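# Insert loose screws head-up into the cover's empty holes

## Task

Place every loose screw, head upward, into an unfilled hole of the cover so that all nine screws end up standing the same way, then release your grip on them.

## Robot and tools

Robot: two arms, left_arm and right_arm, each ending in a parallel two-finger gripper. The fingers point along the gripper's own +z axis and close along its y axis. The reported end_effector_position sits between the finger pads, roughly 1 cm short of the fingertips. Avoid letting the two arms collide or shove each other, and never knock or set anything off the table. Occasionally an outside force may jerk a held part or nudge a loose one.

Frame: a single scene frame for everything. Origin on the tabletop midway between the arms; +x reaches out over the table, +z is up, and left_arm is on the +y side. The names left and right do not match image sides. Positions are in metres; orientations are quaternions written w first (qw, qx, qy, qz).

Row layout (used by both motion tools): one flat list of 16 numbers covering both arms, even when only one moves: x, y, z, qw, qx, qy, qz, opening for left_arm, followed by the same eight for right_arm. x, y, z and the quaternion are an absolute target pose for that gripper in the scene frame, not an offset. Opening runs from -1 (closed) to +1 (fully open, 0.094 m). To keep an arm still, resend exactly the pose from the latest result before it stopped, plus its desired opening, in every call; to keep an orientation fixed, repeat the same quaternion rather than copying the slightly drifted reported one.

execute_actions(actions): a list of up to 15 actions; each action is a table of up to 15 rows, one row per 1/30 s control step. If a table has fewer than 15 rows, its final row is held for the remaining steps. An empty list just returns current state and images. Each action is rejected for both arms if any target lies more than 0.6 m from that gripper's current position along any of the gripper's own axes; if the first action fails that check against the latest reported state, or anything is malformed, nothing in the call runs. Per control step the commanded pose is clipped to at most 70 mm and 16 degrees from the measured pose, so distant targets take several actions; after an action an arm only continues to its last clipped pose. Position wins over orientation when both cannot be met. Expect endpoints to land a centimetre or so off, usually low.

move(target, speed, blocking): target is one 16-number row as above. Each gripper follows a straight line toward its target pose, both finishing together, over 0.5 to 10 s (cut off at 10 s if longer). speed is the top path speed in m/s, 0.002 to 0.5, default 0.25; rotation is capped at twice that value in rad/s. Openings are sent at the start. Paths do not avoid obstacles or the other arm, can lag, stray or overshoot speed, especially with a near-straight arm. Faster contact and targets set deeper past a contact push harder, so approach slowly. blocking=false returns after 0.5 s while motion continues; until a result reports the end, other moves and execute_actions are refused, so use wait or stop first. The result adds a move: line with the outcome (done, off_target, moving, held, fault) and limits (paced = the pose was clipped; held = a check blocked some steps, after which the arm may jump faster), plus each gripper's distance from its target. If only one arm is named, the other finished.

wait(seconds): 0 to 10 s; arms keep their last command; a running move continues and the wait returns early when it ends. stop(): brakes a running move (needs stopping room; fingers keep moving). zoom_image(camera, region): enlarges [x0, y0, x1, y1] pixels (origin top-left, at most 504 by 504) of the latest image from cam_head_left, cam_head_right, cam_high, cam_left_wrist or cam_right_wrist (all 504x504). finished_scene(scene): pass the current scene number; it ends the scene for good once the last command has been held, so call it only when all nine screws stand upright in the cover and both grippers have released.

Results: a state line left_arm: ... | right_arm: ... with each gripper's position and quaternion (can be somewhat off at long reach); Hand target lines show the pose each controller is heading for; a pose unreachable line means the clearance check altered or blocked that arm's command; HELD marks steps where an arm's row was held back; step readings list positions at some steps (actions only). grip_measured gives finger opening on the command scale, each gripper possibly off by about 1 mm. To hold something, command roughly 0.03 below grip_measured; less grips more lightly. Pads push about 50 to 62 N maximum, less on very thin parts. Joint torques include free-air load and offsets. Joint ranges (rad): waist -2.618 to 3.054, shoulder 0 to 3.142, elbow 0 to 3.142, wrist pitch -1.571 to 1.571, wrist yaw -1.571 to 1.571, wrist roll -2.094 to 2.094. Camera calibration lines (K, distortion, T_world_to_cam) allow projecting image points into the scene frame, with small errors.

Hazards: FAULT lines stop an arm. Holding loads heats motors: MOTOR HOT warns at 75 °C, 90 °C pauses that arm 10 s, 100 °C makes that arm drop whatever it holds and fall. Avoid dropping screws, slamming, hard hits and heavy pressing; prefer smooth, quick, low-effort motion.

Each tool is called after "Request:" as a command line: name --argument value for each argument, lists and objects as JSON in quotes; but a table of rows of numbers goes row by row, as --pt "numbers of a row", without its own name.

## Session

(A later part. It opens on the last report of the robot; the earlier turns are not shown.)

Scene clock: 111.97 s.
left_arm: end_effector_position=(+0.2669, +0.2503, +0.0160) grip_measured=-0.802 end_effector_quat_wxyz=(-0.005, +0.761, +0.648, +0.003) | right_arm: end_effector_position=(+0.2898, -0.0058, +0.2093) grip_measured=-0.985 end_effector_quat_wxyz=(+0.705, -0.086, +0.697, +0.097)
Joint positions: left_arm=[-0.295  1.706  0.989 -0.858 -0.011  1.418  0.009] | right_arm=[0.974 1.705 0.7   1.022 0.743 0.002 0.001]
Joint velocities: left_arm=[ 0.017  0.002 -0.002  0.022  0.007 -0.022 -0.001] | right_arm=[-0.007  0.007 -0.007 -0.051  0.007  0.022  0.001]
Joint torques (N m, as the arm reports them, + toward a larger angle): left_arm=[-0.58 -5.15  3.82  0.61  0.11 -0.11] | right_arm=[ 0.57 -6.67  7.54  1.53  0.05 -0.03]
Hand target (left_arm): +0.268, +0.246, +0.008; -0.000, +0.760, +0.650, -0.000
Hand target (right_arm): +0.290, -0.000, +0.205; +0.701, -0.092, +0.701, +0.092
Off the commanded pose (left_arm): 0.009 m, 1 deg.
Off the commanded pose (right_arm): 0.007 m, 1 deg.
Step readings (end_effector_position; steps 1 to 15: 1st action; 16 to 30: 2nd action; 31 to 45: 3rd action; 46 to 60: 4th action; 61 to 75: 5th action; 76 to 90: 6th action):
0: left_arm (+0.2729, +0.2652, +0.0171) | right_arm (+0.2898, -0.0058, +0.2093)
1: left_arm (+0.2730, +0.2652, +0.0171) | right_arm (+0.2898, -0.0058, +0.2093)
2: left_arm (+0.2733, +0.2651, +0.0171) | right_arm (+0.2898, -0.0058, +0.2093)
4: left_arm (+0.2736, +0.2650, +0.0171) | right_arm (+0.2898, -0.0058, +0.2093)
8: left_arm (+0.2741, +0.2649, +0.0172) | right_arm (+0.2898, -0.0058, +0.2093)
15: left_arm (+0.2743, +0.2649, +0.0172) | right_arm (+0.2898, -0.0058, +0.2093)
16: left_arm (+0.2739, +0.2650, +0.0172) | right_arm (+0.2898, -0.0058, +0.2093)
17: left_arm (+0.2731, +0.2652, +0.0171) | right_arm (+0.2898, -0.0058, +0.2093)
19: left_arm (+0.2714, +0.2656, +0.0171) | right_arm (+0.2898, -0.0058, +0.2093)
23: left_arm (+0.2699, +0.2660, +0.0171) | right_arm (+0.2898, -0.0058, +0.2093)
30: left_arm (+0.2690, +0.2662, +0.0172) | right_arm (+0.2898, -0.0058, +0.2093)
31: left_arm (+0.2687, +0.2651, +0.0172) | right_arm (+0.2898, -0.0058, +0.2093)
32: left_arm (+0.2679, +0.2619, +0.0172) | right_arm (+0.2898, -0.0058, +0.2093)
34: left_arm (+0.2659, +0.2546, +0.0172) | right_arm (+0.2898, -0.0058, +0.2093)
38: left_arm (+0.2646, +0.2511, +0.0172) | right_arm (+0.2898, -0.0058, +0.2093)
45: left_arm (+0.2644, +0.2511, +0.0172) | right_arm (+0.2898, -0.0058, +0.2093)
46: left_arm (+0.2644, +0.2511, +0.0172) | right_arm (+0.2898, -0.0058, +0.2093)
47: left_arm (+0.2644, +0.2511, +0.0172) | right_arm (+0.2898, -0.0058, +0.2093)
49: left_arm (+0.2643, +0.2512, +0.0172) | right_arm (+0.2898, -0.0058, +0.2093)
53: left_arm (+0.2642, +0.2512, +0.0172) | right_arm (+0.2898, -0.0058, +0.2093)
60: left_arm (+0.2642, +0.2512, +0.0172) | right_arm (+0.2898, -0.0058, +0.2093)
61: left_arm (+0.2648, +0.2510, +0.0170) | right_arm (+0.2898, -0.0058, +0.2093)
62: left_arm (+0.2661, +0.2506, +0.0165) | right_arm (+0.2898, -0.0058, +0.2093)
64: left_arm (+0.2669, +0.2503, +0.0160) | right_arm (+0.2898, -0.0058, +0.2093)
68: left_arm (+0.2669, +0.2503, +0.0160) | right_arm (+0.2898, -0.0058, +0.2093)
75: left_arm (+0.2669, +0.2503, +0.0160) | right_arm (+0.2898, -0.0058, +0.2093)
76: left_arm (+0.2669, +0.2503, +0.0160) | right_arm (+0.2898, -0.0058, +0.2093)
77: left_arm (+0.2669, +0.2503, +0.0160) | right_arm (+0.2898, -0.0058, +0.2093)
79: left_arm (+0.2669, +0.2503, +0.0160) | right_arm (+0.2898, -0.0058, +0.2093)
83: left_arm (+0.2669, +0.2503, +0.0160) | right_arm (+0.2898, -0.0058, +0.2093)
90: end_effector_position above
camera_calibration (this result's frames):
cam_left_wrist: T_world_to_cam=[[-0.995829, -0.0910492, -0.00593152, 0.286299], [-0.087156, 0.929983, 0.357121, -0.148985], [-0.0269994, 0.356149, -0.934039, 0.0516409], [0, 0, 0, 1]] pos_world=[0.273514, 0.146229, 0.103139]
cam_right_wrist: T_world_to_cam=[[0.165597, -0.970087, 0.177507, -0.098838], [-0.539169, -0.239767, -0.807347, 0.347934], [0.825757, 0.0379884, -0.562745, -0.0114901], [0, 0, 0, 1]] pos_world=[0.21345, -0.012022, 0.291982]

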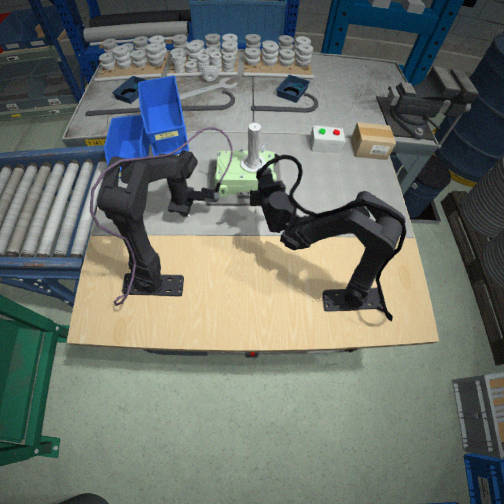

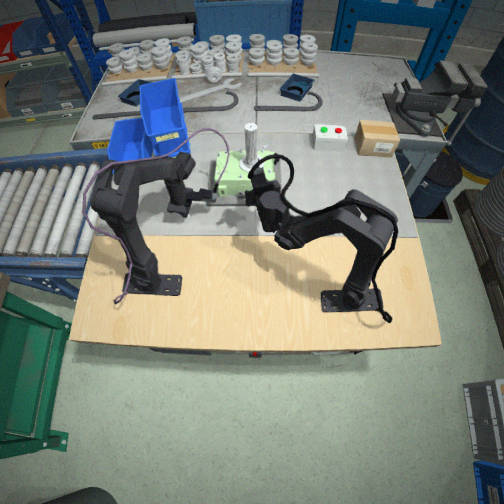

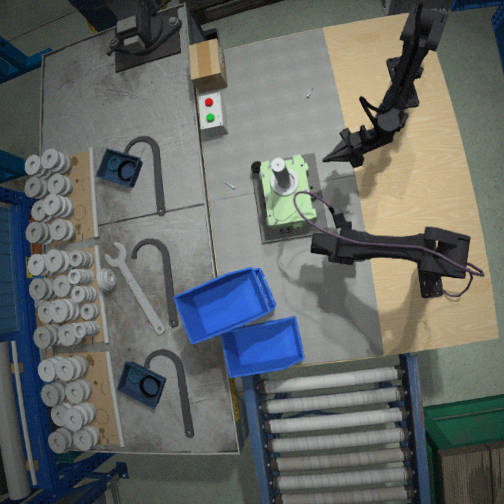

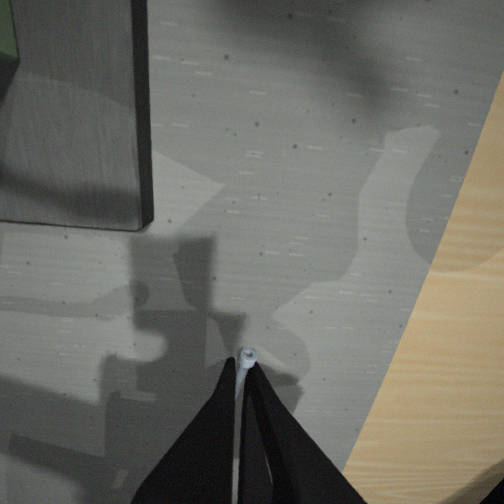

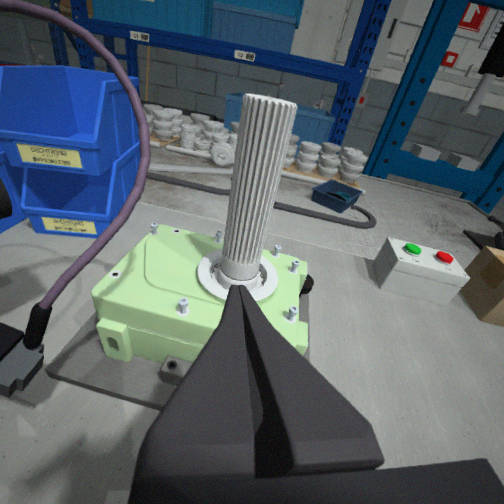

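Request:
execute_actions --actions '[[[0.267,0.25,0.008,0,0.76,0.65,0,-1,0.29,0.0,0.205,0.701,-0.092,0.701,0.092,-1]],[[0.267,0.25,0.008,0,0.76,0.65,0,-1,0.29,0.0,0.205,0.701,-0.092,0.701,0.092,-1]]]'

Request:
move --target '[0.27,0.25,0.17,0,0.76,0.65,0,-1,0.40,-0.12,0.19,0.579,-0.406,0.579,0.406,-1]' --speed 0.2

Request:
move --target '[0.478,0.115,0.18,0.612,0.354,0.612,-0.354,-1,0.48,-0.08,0.19,0.579,-0.406,0.579,0.406,-1]' --speed 0.25

Request:
move --target '[0.478,0.118,0.175,0.49,0.51,0.49,-0.51,-1,0.48,-0.08,0.19,0.579,-0.406,0.579,0.406,-1]' --speed 0.15

Request:
move --target '[0.478,0.108,0.15,0.49,0.51,0.49,-0.51,-1,0.48,-0.08,0.19,0.579,-0.406,0.579,0.406,-1]' --speed 0.05

Scene clock: 113.30 s.
left_arm: end_effector_position=(+0.2689, +0.2497, +0.0160) grip_measured=-0.935 end_effector_quat_wxyz=(-0.001, +0.761, +0.648, +0.006) | right_arm: end_effector_position=(+0.2898, -0.0058, +0.2093) grip_measured=-0.985 end_effector_quat_wxyz=(+0.705, -0.086, +0.697, +0.097)
Joint positions: left_arm=[-0.295  1.706  0.989 -0.849 -0.011  1.418  0.003] | right_arm=[0.974 1.705 0.7   1.022 0.743 0.002 0.001]
Joint velocities: left_arm=[-0.017 -0.012 -0.012 -0.081  0.022 -0.11  -0.001] | right_arm=[-0.017 -0.002  0.017  0.037  0.037  0.051 -0.001]
Joint torques (N m, as the arm reports them, + toward a larger angle): left_arm=[ 0.5  -5.7   3.16  0.55  0.11 -0.01] | right_arm=[ 0.59 -6.7   7.55  1.53  0.06 -0.04]
Hand target (left_arm): +0.267, +0.250, +0.008; -0.000, +0.760, +0.650, -0.000
Hand target (right_arm): +0.290, -0.000, +0.205; +0.701, -0.092, +0.701, +0.092
Off the commanded pose (left_arm): 0.008 m, 1 deg.
Off the commanded pose (right_arm): 0.007 m, 1 deg.
Step readings (end_effector_position; steps 1 to 15: 1st action; 16 to 30: 2nd action):
0: left_arm (+0.2669, +0.2503, +0.0160) | right_arm (+0.2898, -0.0058, +0.2093)
1: left_arm (+0.2679, +0.2500, +0.0160) | right_arm (+0.2898, -0.0058, +0.2093)
2: left_arm (+0.2688, +0.2497, +0.0160) | right_arm (+0.2898, -0.0058, +0.2093)
4: left_arm (+0.2689, +0.2497, +0.0160) | right_arm (+0.2898, -0.0058, +0.2093)
8: left_arm (+0.2689, +0.2497, +0.0160) | right_arm (+0.2898, -0.0058, +0.2093)
15: left_arm (+0.2689, +0.2497, +0.0160) | right_arm (+0.2898, -0.0058, +0.2093)
16: left_arm (+0.2689, +0.2497, +0.0160) | right_arm (+0.2898, -0.0058, +0.2093)
17: left_arm (+0.2689, +0.2497, +0.0160) | right_arm (+0.2898, -0.0058, +0.2093)
19: left_arm (+0.2689, +0.2497, +0.0160) | right_arm (+0.2898, -0.0058, +0.2093)
23: left_arm (+0.2689, +0.2497, +0.0160) | right_arm (+0.2898, -0.0058, +0.2093)
30: end_effector_position above
camera_calibration (this result's frames):
cam_left_wrist: T_world_to_cam=[[-0.995751, -0.0910745, -0.0136479, 0.288326], [-0.0899953, 0.930901, 0.354011, -0.14763], [-0.0195365, 0.353735, -0.935142, 0.0505352], [0, 0, 0, 1]] pos_world=[0.274802, 0.145812, 0.103455]
cam_right_wrist: T_world_to_cam=[[0.165597, -0.970087, 0.177507, -0.098838], [-0.539169, -0.239767, -0.807347, 0.347934], [0.825757, 0.0379884, -0.562745, -0.0114901], [0, 0, 0, 1]] pos_world=[0.21345, -0.012022, 0.291982]

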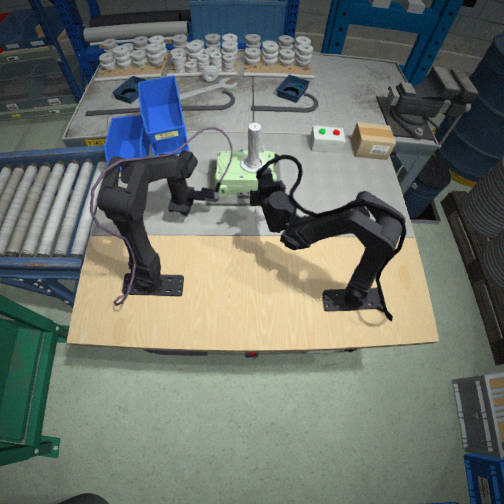

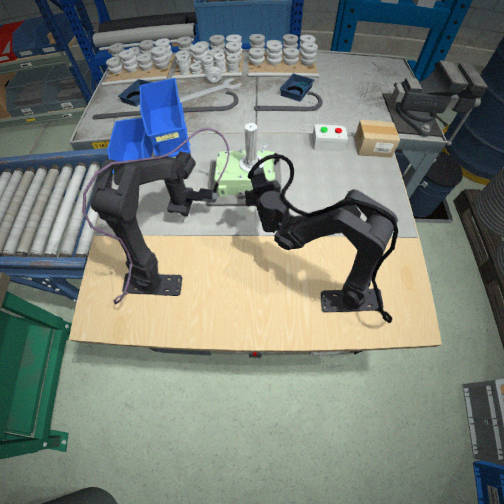

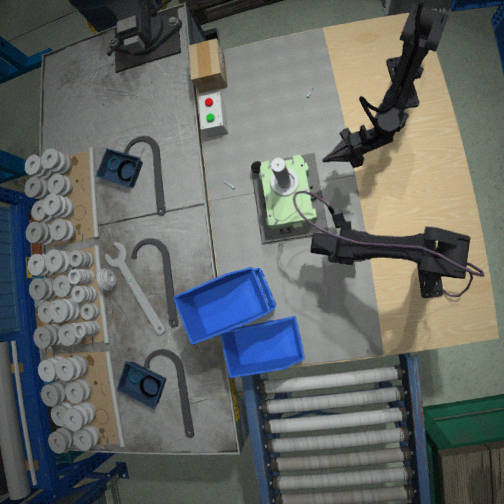

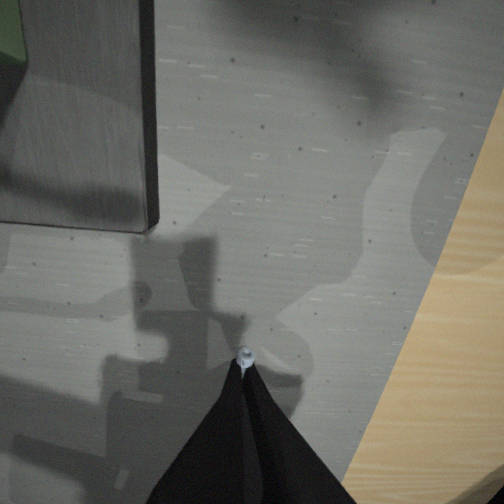

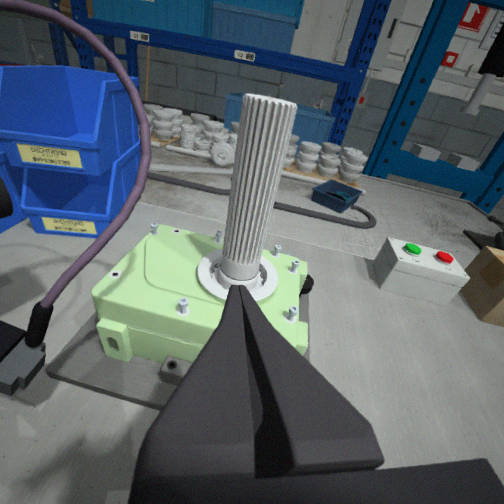

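Scene clock: 116.33 s.
left_arm: end_effector_position=(+0.2687, +0.2498, +0.1603) grip_measured=-0.935 end_effector_quat_wxyz=(-0.011, +0.761, +0.648, -0.001) | right_arm: end_effector_position=(+0.3932, -0.1211, +0.1947) grip_measured=-0.985 end_effector_quat_wxyz=(+0.587, -0.408, +0.574, +0.401)
Joint positions: left_arm=[-0.295  1.626  1.491 -1.455 -0.011  1.418  0.003] | right_arm=[ 0.03   1.972  0.991  1.005 -1.159  0.003  0.001]
Joint velocities: left_arm=[-0.012  0.017 -0.007 -0.066 -0.037 -0.022 -0.001] | right_arm=[-0.007 -0.002 -0.002  0.007  0.022  0.037 -0.   ]
Joint torques (N m, as the arm reports them, + toward a larger angle): left_arm=[ 0.76 -7.07  7.16  0.03  0.1   0.02] | right_arm=[-0.19 -9.33  7.76  1.25 -0.08 -0.03]
Hand target (left_arm): +0.270, +0.250, +0.170; +0.000, +0.760, +0.650, +0.000
Hand target (right_arm): +0.397, -0.122, +0.190; +0.580, -0.407, +0.578, +0.405
Off the commanded pose (left_arm): 0.010 m, 1 deg.
Off the commanded pose (right_arm): 0.008 m, 1 deg.
move: done
camera_calibration (this result's frames):
cam_left_wrist: T_world_to_cam=[[-0.99581, -0.0910552, 0.00844974, 0.286534], [-0.0817988, 0.92825, 0.362851, -0.201777], [-0.0408829, 0.360639, -0.931809, 0.188954], [0, 0, 0, 1]] pos_world=[0.276553, 0.145246, 0.246863]
cam_right_wrist: T_world_to_cam=[[0.883237, -0.419537, 0.20948, -0.446919], [-0.0905751, -0.590941, -0.801614, 0.14421], [0.460097, 0.689042, -0.55994, 0.121358], [0, 0, 0, 1]] pos_world=[0.35196, -0.1859, 0.277174]

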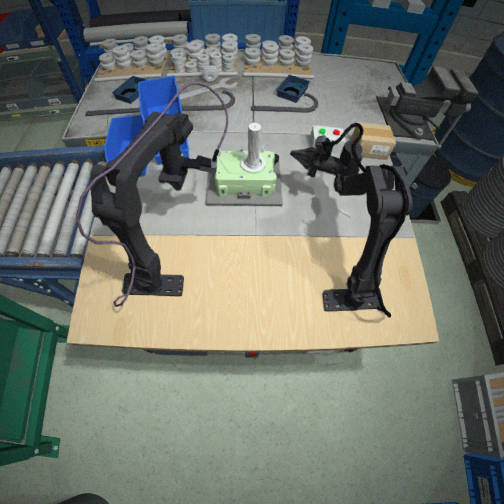

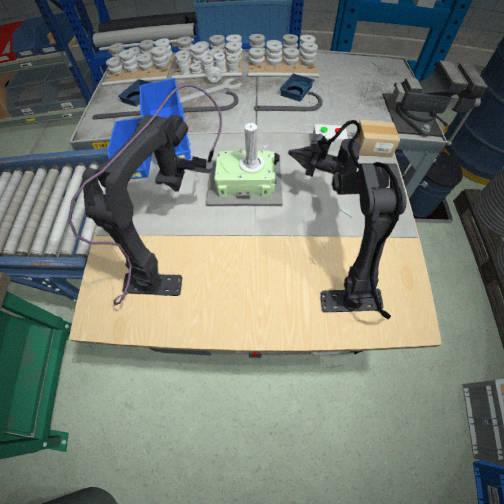

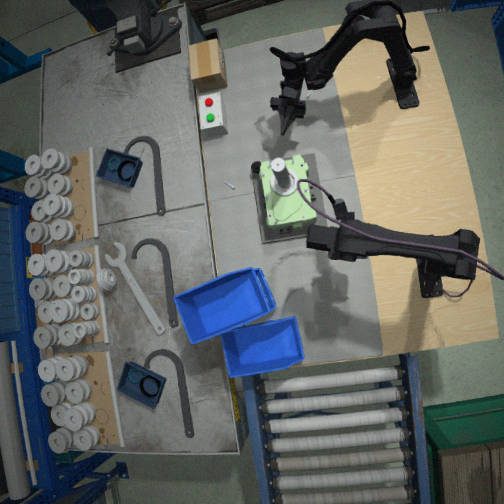

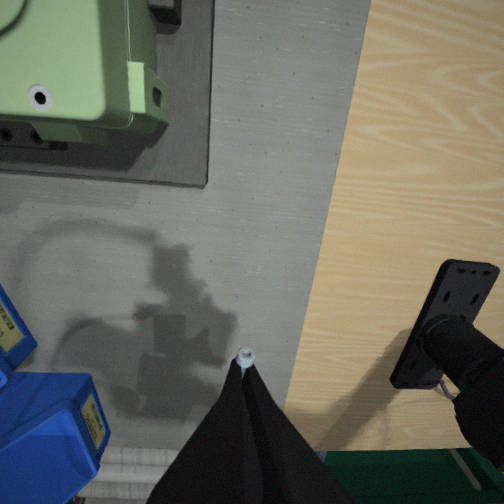

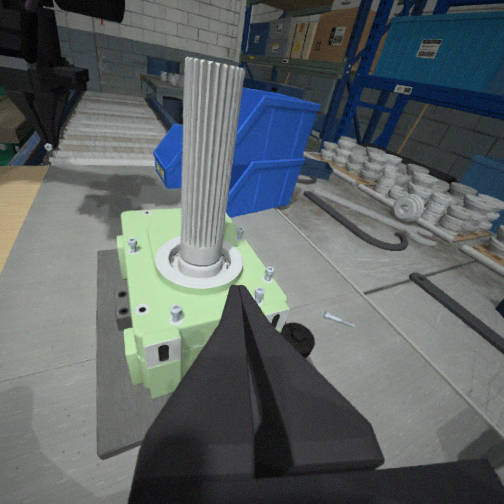

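Scene clock: 120.63 s.
left_arm: end_effector_position=(+0.4800, +0.1179, +0.1918) grip_measured=-0.935 end_effector_quat_wxyz=(+0.622, +0.356, +0.605, -0.348) | right_arm: end_effector_position=(+0.4766, -0.0857, +0.1971) grip_measured=-0.985 end_effector_quat_wxyz=(+0.586, -0.408, +0.573, +0.402)
Joint positions: left_arm=[-0.141  2.024  1.053  0.994  0.882  0.004  0.003] | right_arm=[ 0.095  2.232  1.434  0.822 -1.098  0.003  0.001]
Joint velocities: left_arm=[-0.012  0.002  0.002  0.037 -0.066 -0.081  0.   ] | right_arm=[-0.002  0.007 -0.002 -0.007 -0.051 -0.022 -0.   ]
Joint torques (N m, as the arm reports them, + toward a larger angle): left_arm=[-1.04 -8.5   3.93  1.84 -0.18 -0.11] | right_arm=[  0.57 -12.42   8.38   1.31   0.06  -0.03]
Hand target (left_arm): +0.477, +0.114, +0.182; +0.614, +0.350, +0.613, -0.353
Hand target (right_arm): +0.480, -0.081, +0.190; +0.579, -0.406, +0.579, +0.406
Off the commanded pose (left_arm): 0.012 m, 2 deg.
Off the commanded pose (right_arm): 0.010 m, 1 deg.
move: off_target (left_arm)
camera_calibration (this result's frames):
cam_left_wrist: T_world_to_cam=[[-0.839282, -0.493748, 0.227637, 0.415], [-0.3541, 0.178681, -0.917979, 0.391195], [0.412576, -0.85105, -0.3248, 0.0833068], [0, 0, 0, 1]] pos_world=[0.452454, 0.205905, 0.291697]
cam_right_wrist: T_world_to_cam=[[0.884627, -0.416795, 0.209085, -0.506547], [-0.0883377, -0.590069, -0.802505, 0.173756], [0.457855, 0.691448, -0.55881, 0.0610341], [0, 0, 0, 1]] pos_world=[0.43551, -0.1508, 0.279458]

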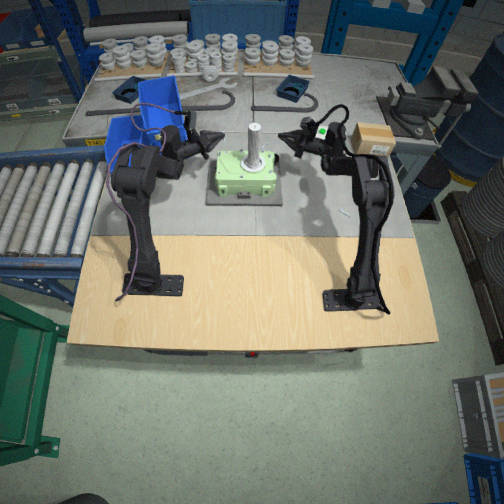

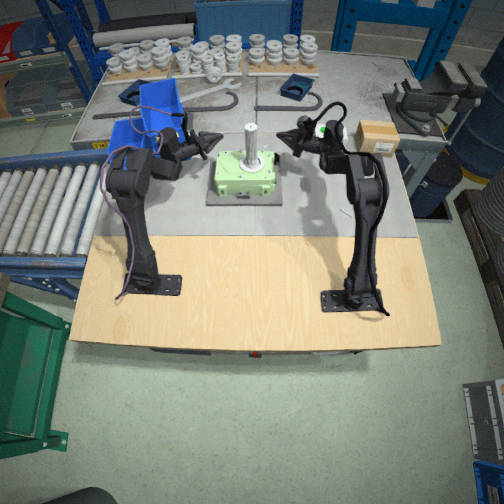

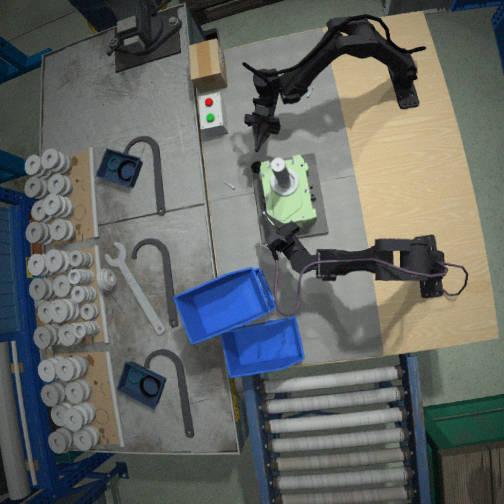

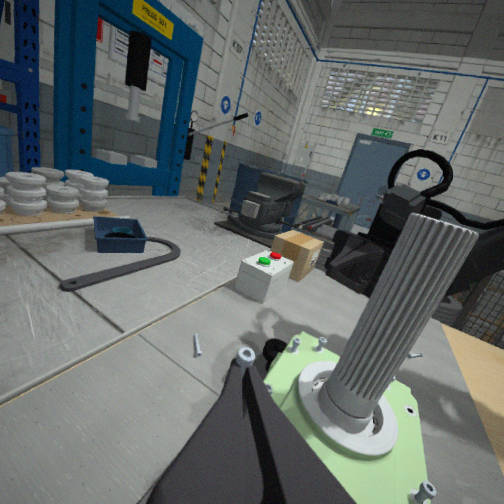

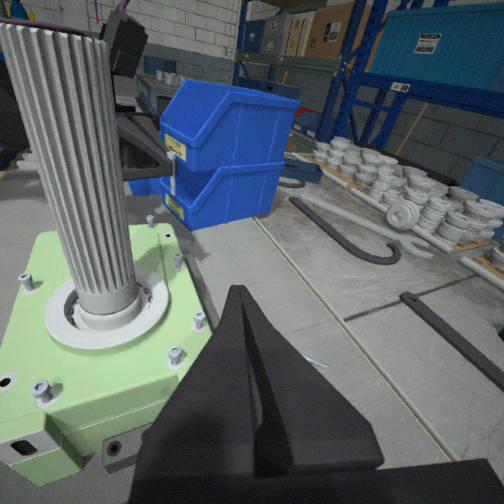

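Scene clock: 123.00 s.
left_arm: end_effector_position=(+0.4742, +0.1123, +0.1740) grip_measured=-0.935 end_effector_quat_wxyz=(+0.494, +0.511, +0.487, -0.507) | right_arm: end_effector_position=(+0.4769, -0.0858, +0.1970) grip_measured=-0.985 end_effector_quat_wxyz=(+0.586, -0.408, +0.573, +0.402)
Joint positions: left_arm=[-0.073  2.33   1.499  0.886  1.516 -0.044  0.003] | right_arm=[ 0.095  2.232  1.434  0.821 -1.096  0.003  0.001]
Joint velocities: left_arm=[-0.002 -0.007  0.012 -0.022  0.037  0.051  0.001] | right_arm=[-0.002 -0.007  0.002  0.051  0.007 -0.022 -0.001]
Joint torques (N m, as the arm reports them, + toward a larger angle): left_arm=[  0.97 -10.83   7.27   1.13   0.09  -0.08] | right_arm=[  0.73 -12.55   8.25   1.3    0.06  -0.03]
Hand target (left_arm): +0.478, +0.117, +0.175; +0.491, +0.509, +0.489, -0.510
Hand target (right_arm): +0.480, -0.080, +0.190; +0.579, -0.406, +0.579, +0.406
Off the commanded pose (left_arm): 0.007 m, 1 deg.
Off the commanded pose (right_arm): 0.010 m, 1 deg.
move: done
camera_calibration (this result's frames):
cam_left_wrist: T_world_to_cam=[[-0.970838, 0.0306776, 0.237764, 0.413151], [-0.212175, 0.351738, -0.911736, 0.286031], [-0.111601, -0.935596, -0.334971, 0.334964], [0, 0, 0, 1]] pos_world=[0.499174, 0.200109, 0.274755]
cam_right_wrist: T_world_to_cam=[[0.883911, -0.41848, 0.208746, -0.506605], [-0.089771, -0.589901, -0.80247, 0.174366], [0.458957, 0.690573, -0.558988, 0.0603736], [0, 0, 0, 1]] pos_world=[0.435738, -0.150838, 0.279423]

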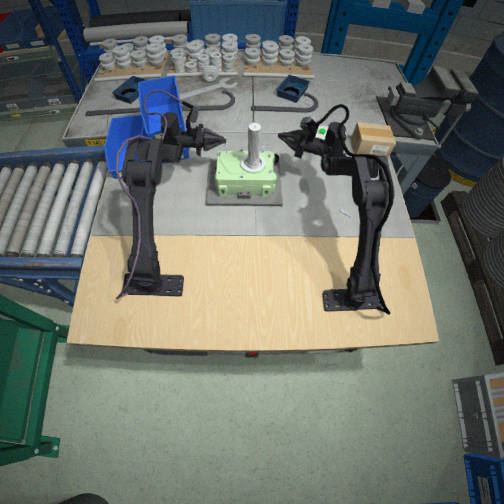

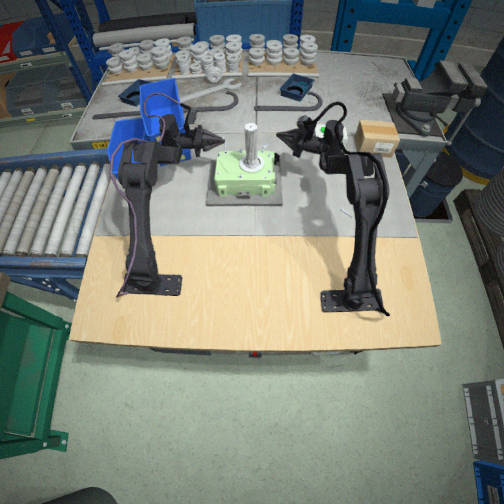

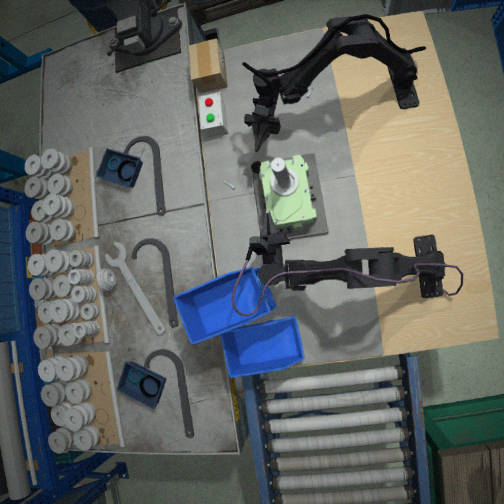

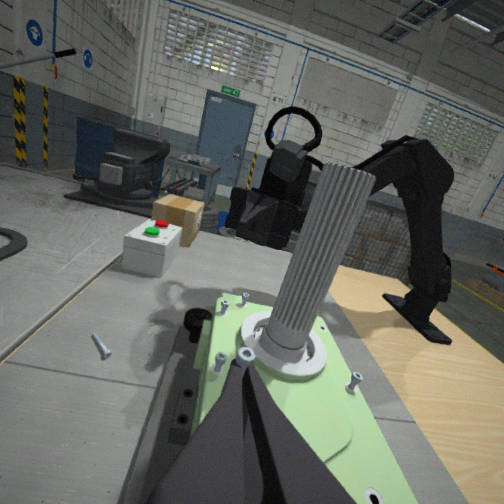

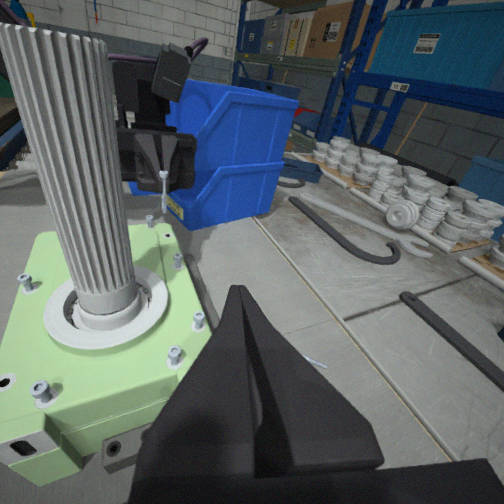

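Scene clock: 123.80 s.
left_arm: end_effector_position=(+0.4765, +0.1121, +0.1480) grip_measured=-0.935 end_effector_quat_wxyz=(+0.483, +0.502, +0.498, -0.517) | right_arm: end_effector_position=(+0.4769, -0.0858, +0.1970) grip_measured=-0.985 end_effector_quat_wxyz=(+0.586, -0.408, +0.573, +0.402)
Joint positions: left_arm=[-0.073  2.386  1.499  0.89   1.516 -0.034  0.003] | right_arm=[ 0.095  2.232  1.434  0.821 -1.096  0.003  0.001]
Joint velocities: left_arm=[-0.002 -0.007 -0.002 -0.037  0.095  0.051  0.   ] | right_arm=[ 0.002 -0.002 -0.007  0.051 -0.022 -0.051  0.001]
Joint torques (N m, as the arm reports them, + toward a larger angle): left_arm=[ -0.71 -11.33   6.29   1.39  -0.06   0.09] | right_arm=[  0.73 -12.54   8.28   1.31   0.06  -0.03]
Hand target (left_arm): +0.478, +0.108, +0.150; +0.490, +0.510, +0.490, -0.510
Hand target (right_arm): +0.480, -0.080, +0.190; +0.579, -0.406, +0.579, +0.406
Off the commanded pose (left_arm): 0.005 m, 2 deg.
Off the commanded pose (right_arm): 0.010 m, 1 deg.
move: done
camera_calibration (this result's frames):
cam_left_wrist: T_world_to_cam=[[-0.96016, 0.0299062, 0.277846, 0.410609], [-0.249542, 0.355771, -0.900642, 0.278578], [-0.125784, -0.934094, -0.334134, 0.332772], [0, 0, 0, 1]] pos_world=[0.505625, 0.19945, 0.248004]
cam_right_wrist: T_world_to_cam=[[0.883911, -0.41848, 0.208746, -0.506605], [-0.089771, -0.589901, -0.80247, 0.174366], [0.458957, 0.690573, -0.558988, 0.0603736], [0, 0, 0, 1]] pos_world=[0.435738, -0.150838, 0.279423]

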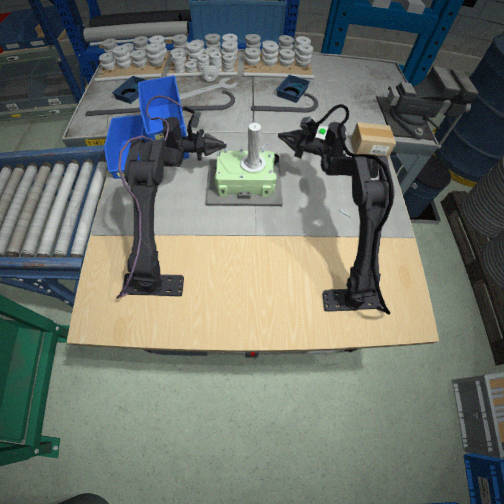

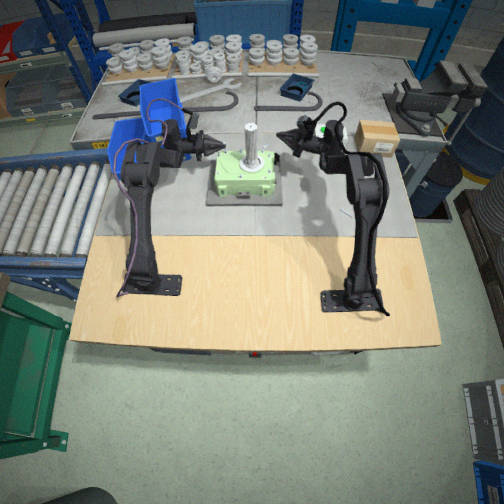

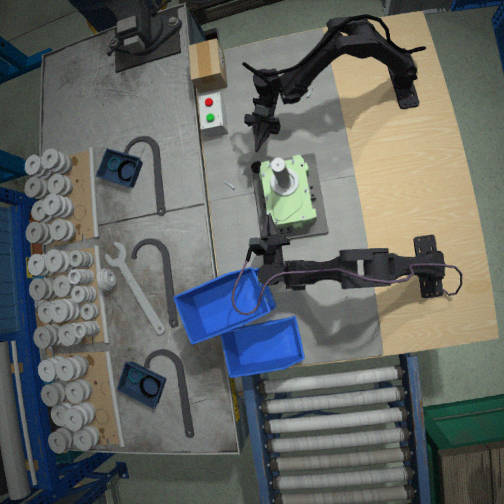

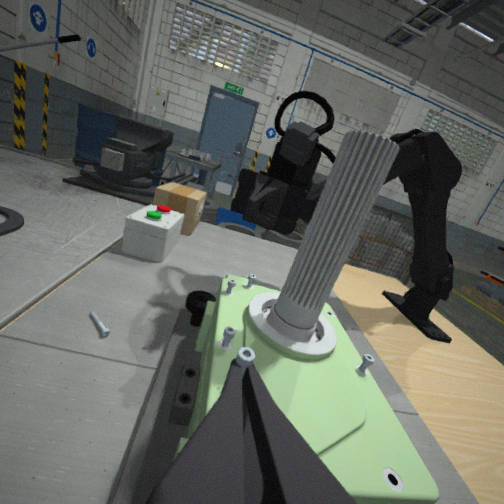

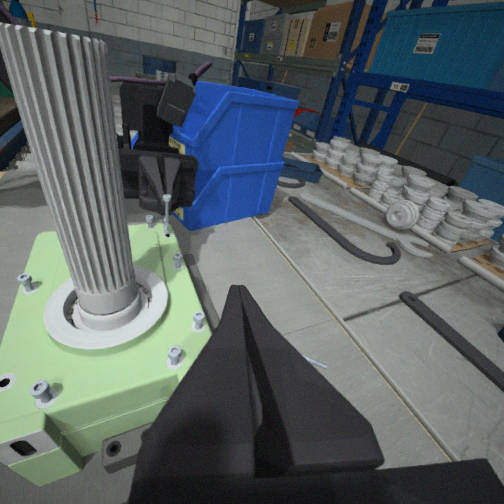

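Request:
zoom_image --camera "cam_right_wrist" --region '[120,170,220,270]'

Region (120, 170, 220, 270) of cam_right_wrist's 504x504 image, scaled by 5.040, with more detail than that image has.

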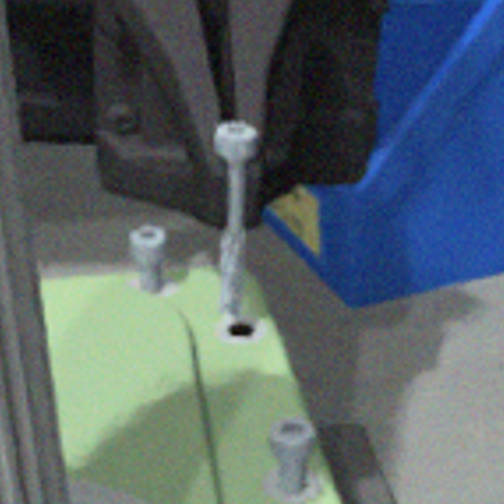

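Request:
move --target '[0.483,0.113,0.15,0.49,0.51,0.49,-0.51,-1,0.48,-0.08,0.19,0.579,-0.406,0.579,0.406,-1]' --speed 0.02

Request:
zoom_image --camera "cam_right_wrist" --region '[120,170,220,270]'

Scene clock: 124.93 s.
left_arm: end_effector_position=(+0.4790, +0.1119, +0.1481) grip_measured=-0.935 end_effector_quat_wxyz=(+0.485, +0.503, +0.496, -0.515) | right_arm: end_effector_position=(+0.4769, -0.0858, +0.1971) grip_measured=-0.985 end_effector_quat_wxyz=(+0.587, -0.408, +0.573, +0.402)
Joint positions: left_arm=[-0.073  2.395  1.514  0.891  1.516 -0.033  0.003] | right_arm=[ 0.095  2.232  1.434  0.822 -1.096  0.003  0.001]
Joint velocities: left_arm=[-0.012  0.017 -0.002  0.022 -0.007  0.066 -0.   ] | right_arm=[-0.012 -0.007 -0.017  0.037 -0.007  0.007  0.001]
Joint torques (N m, as the arm reports them, + toward a larger angle): left_arm=[  0.29 -11.01   7.14   1.31   0.06   0.04] | right_arm=[  0.72 -12.49   8.27   1.32   0.05  -0.04]
Hand target (left_arm): +0.483, +0.113, +0.150; +0.490, +0.509, +0.490, -0.510
Hand target (right_arm): +0.480, -0.080, +0.190; +0.579, -0.406, +0.579, +0.406
Off the commanded pose (left_arm): 0.005 m, 1 deg.
Off the commanded pose (right_arm): 0.010 m, 1 deg.
move: done
camera_calibration (this result's frames):
cam_left_wrist: T_world_to_cam=[[-0.962141, 0.0300756, 0.270887, 0.414953], [-0.243032, 0.355213, -0.90264, 0.276574], [-0.12337, -0.934301, -0.334456, 0.331806], [0, 0, 0, 1]] pos_world=[0.507394, 0.199284, 0.248216]
cam_right_wrist: T_world_to_cam=[[0.883832, -0.41849, 0.209061, -0.506641], [-0.0894671, -0.589864, -0.802531, 0.174283], [0.459169, 0.690599, -0.558782, 0.0602674], [0, 0, 0, 1]] pos_world=[0.435705, -0.150842, 0.279463]

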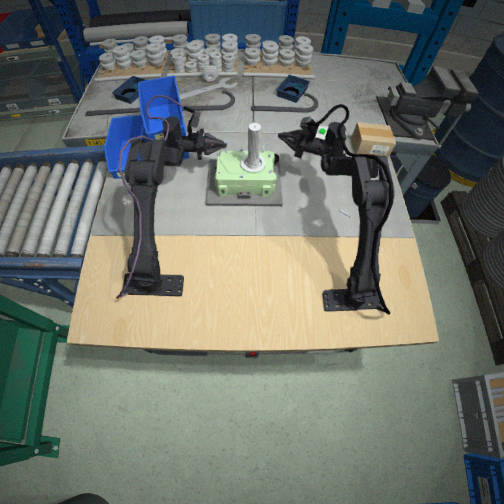

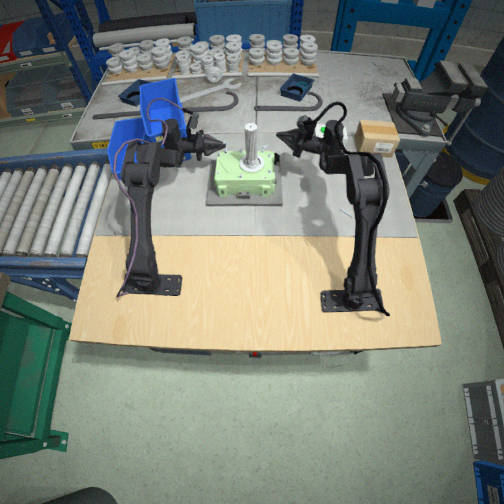

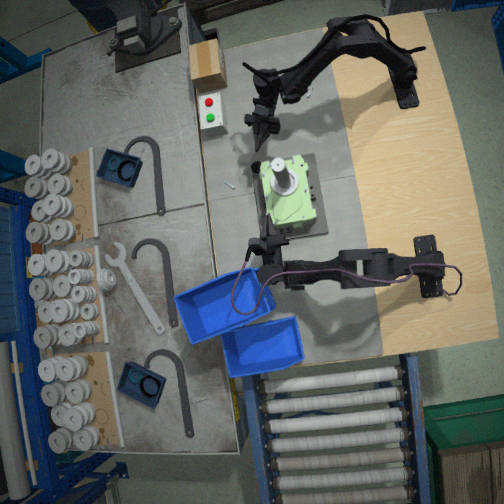

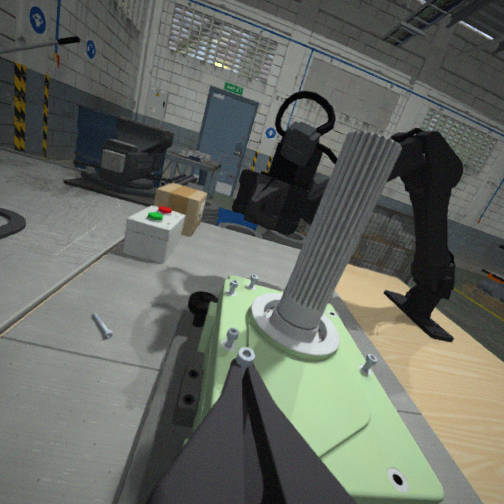

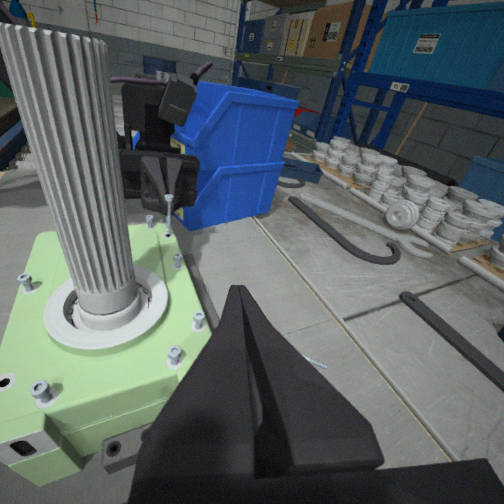

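Region (120, 170, 220, 270) of cam_right_wrist's 504x504 image, scaled by 5.040, with more detail than that image has.

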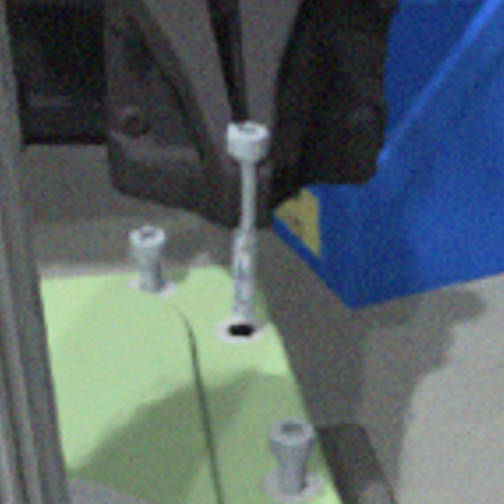

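Request:
move --target '[0.479,0.113,0.136,0.49,0.51,0.49,-0.51,-1,0.48,-0.08,0.19,0.579,-0.406,0.579,0.406,-1]' --speed 0.02

Request:
zoom_image --camera "cam_right_wrist" --region '[120,170,220,270]'

Scene clock: 125.87 s.
left_arm: end_effector_position=(+0.4792, +0.1118, +0.1430) grip_measured=-0.935 end_effector_quat_wxyz=(+0.490, +0.508, +0.491, -0.510) | right_arm: end_effector_position=(+0.4769, -0.0858, +0.1970) grip_measured=-0.985 end_effector_quat_wxyz=(+0.586, -0.408, +0.573, +0.402)
Joint positions: left_arm=[-0.073  2.409  1.514  0.912  1.517 -0.02   0.003] | right_arm=[ 0.095  2.232  1.434  0.821 -1.096  0.003  0.001]
Joint velocities: left_arm=[ 0.032 -0.012 -0.002  0.022 -0.037 -0.051  0.   ] | right_arm=[-0.012 -0.007 -0.012 -0.022 -0.022  0.066 -0.   ]
Joint torques (N m, as the arm reports them, + toward a larger angle): left_arm=[  0.24 -10.67   4.95   1.35   0.05   0.1 ] | right_arm=[  0.75 -12.55   8.27   1.31   0.06  -0.03]
Hand target (left_arm): +0.479, +0.113, +0.136; +0.490, +0.510, +0.490, -0.510
Hand target (right_arm): +0.480, -0.080, +0.190; +0.579, -0.406, +0.579, +0.406
Off the commanded pose (left_arm): 0.007 m, 0 deg.
Off the commanded pose (right_arm): 0.010 m, 1 deg.
move: done
camera_calibration (this result's frames):
cam_left_wrist: T_world_to_cam=[[-0.967196, 0.0310861, 0.252121, 0.421527], [-0.225187, 0.354409, -0.907571, 0.264329], [-0.117567, -0.934574, -0.335783, 0.32756], [0, 0, 0, 1]] pos_world=[0.505733, 0.199345, 0.243611]
cam_right_wrist: T_world_to_cam=[[0.883911, -0.41848, 0.208746, -0.506605], [-0.089771, -0.589901, -0.80247, 0.174366], [0.458957, 0.690573, -0.558988, 0.0603736], [0, 0, 0, 1]] pos_world=[0.435738, -0.150838, 0.279423]

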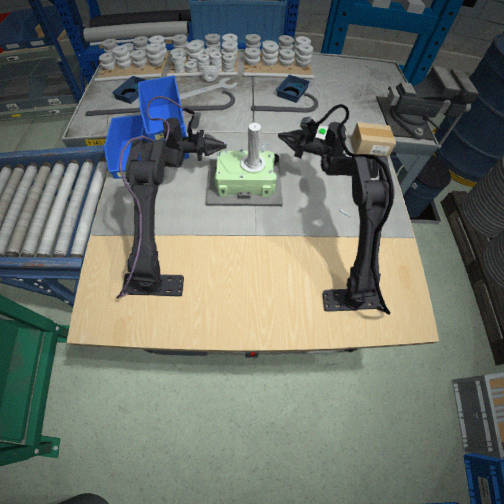

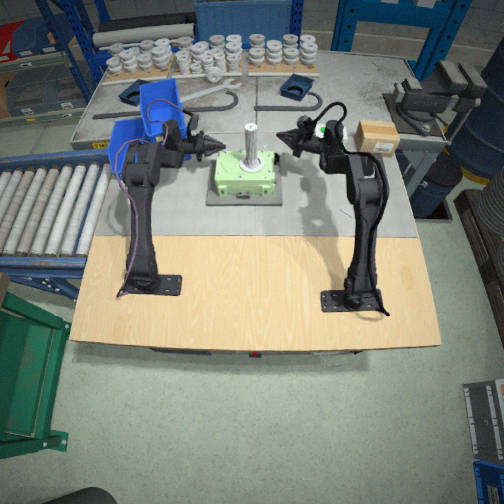

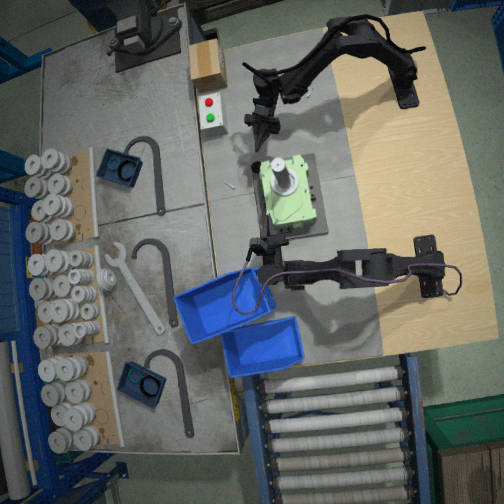

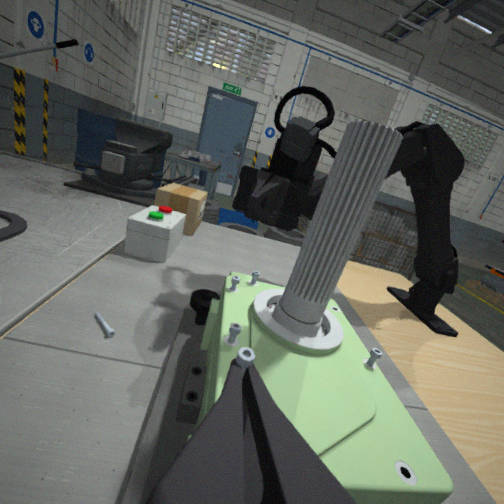

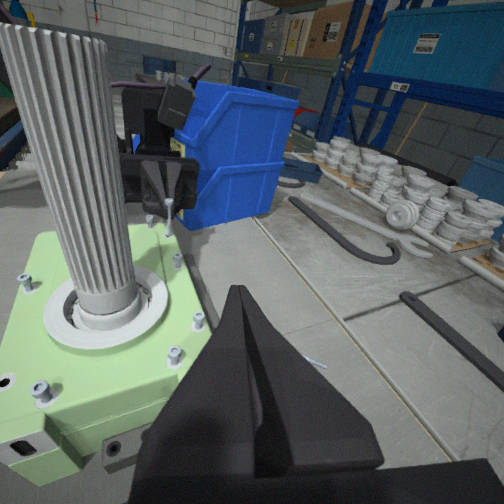

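Region (120, 170, 220, 270) of cam_right_wrist's 504x504 image, scaled by 5.040, with more detail than that image has.

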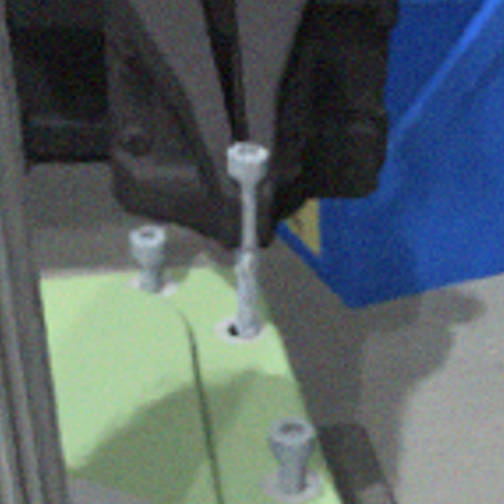

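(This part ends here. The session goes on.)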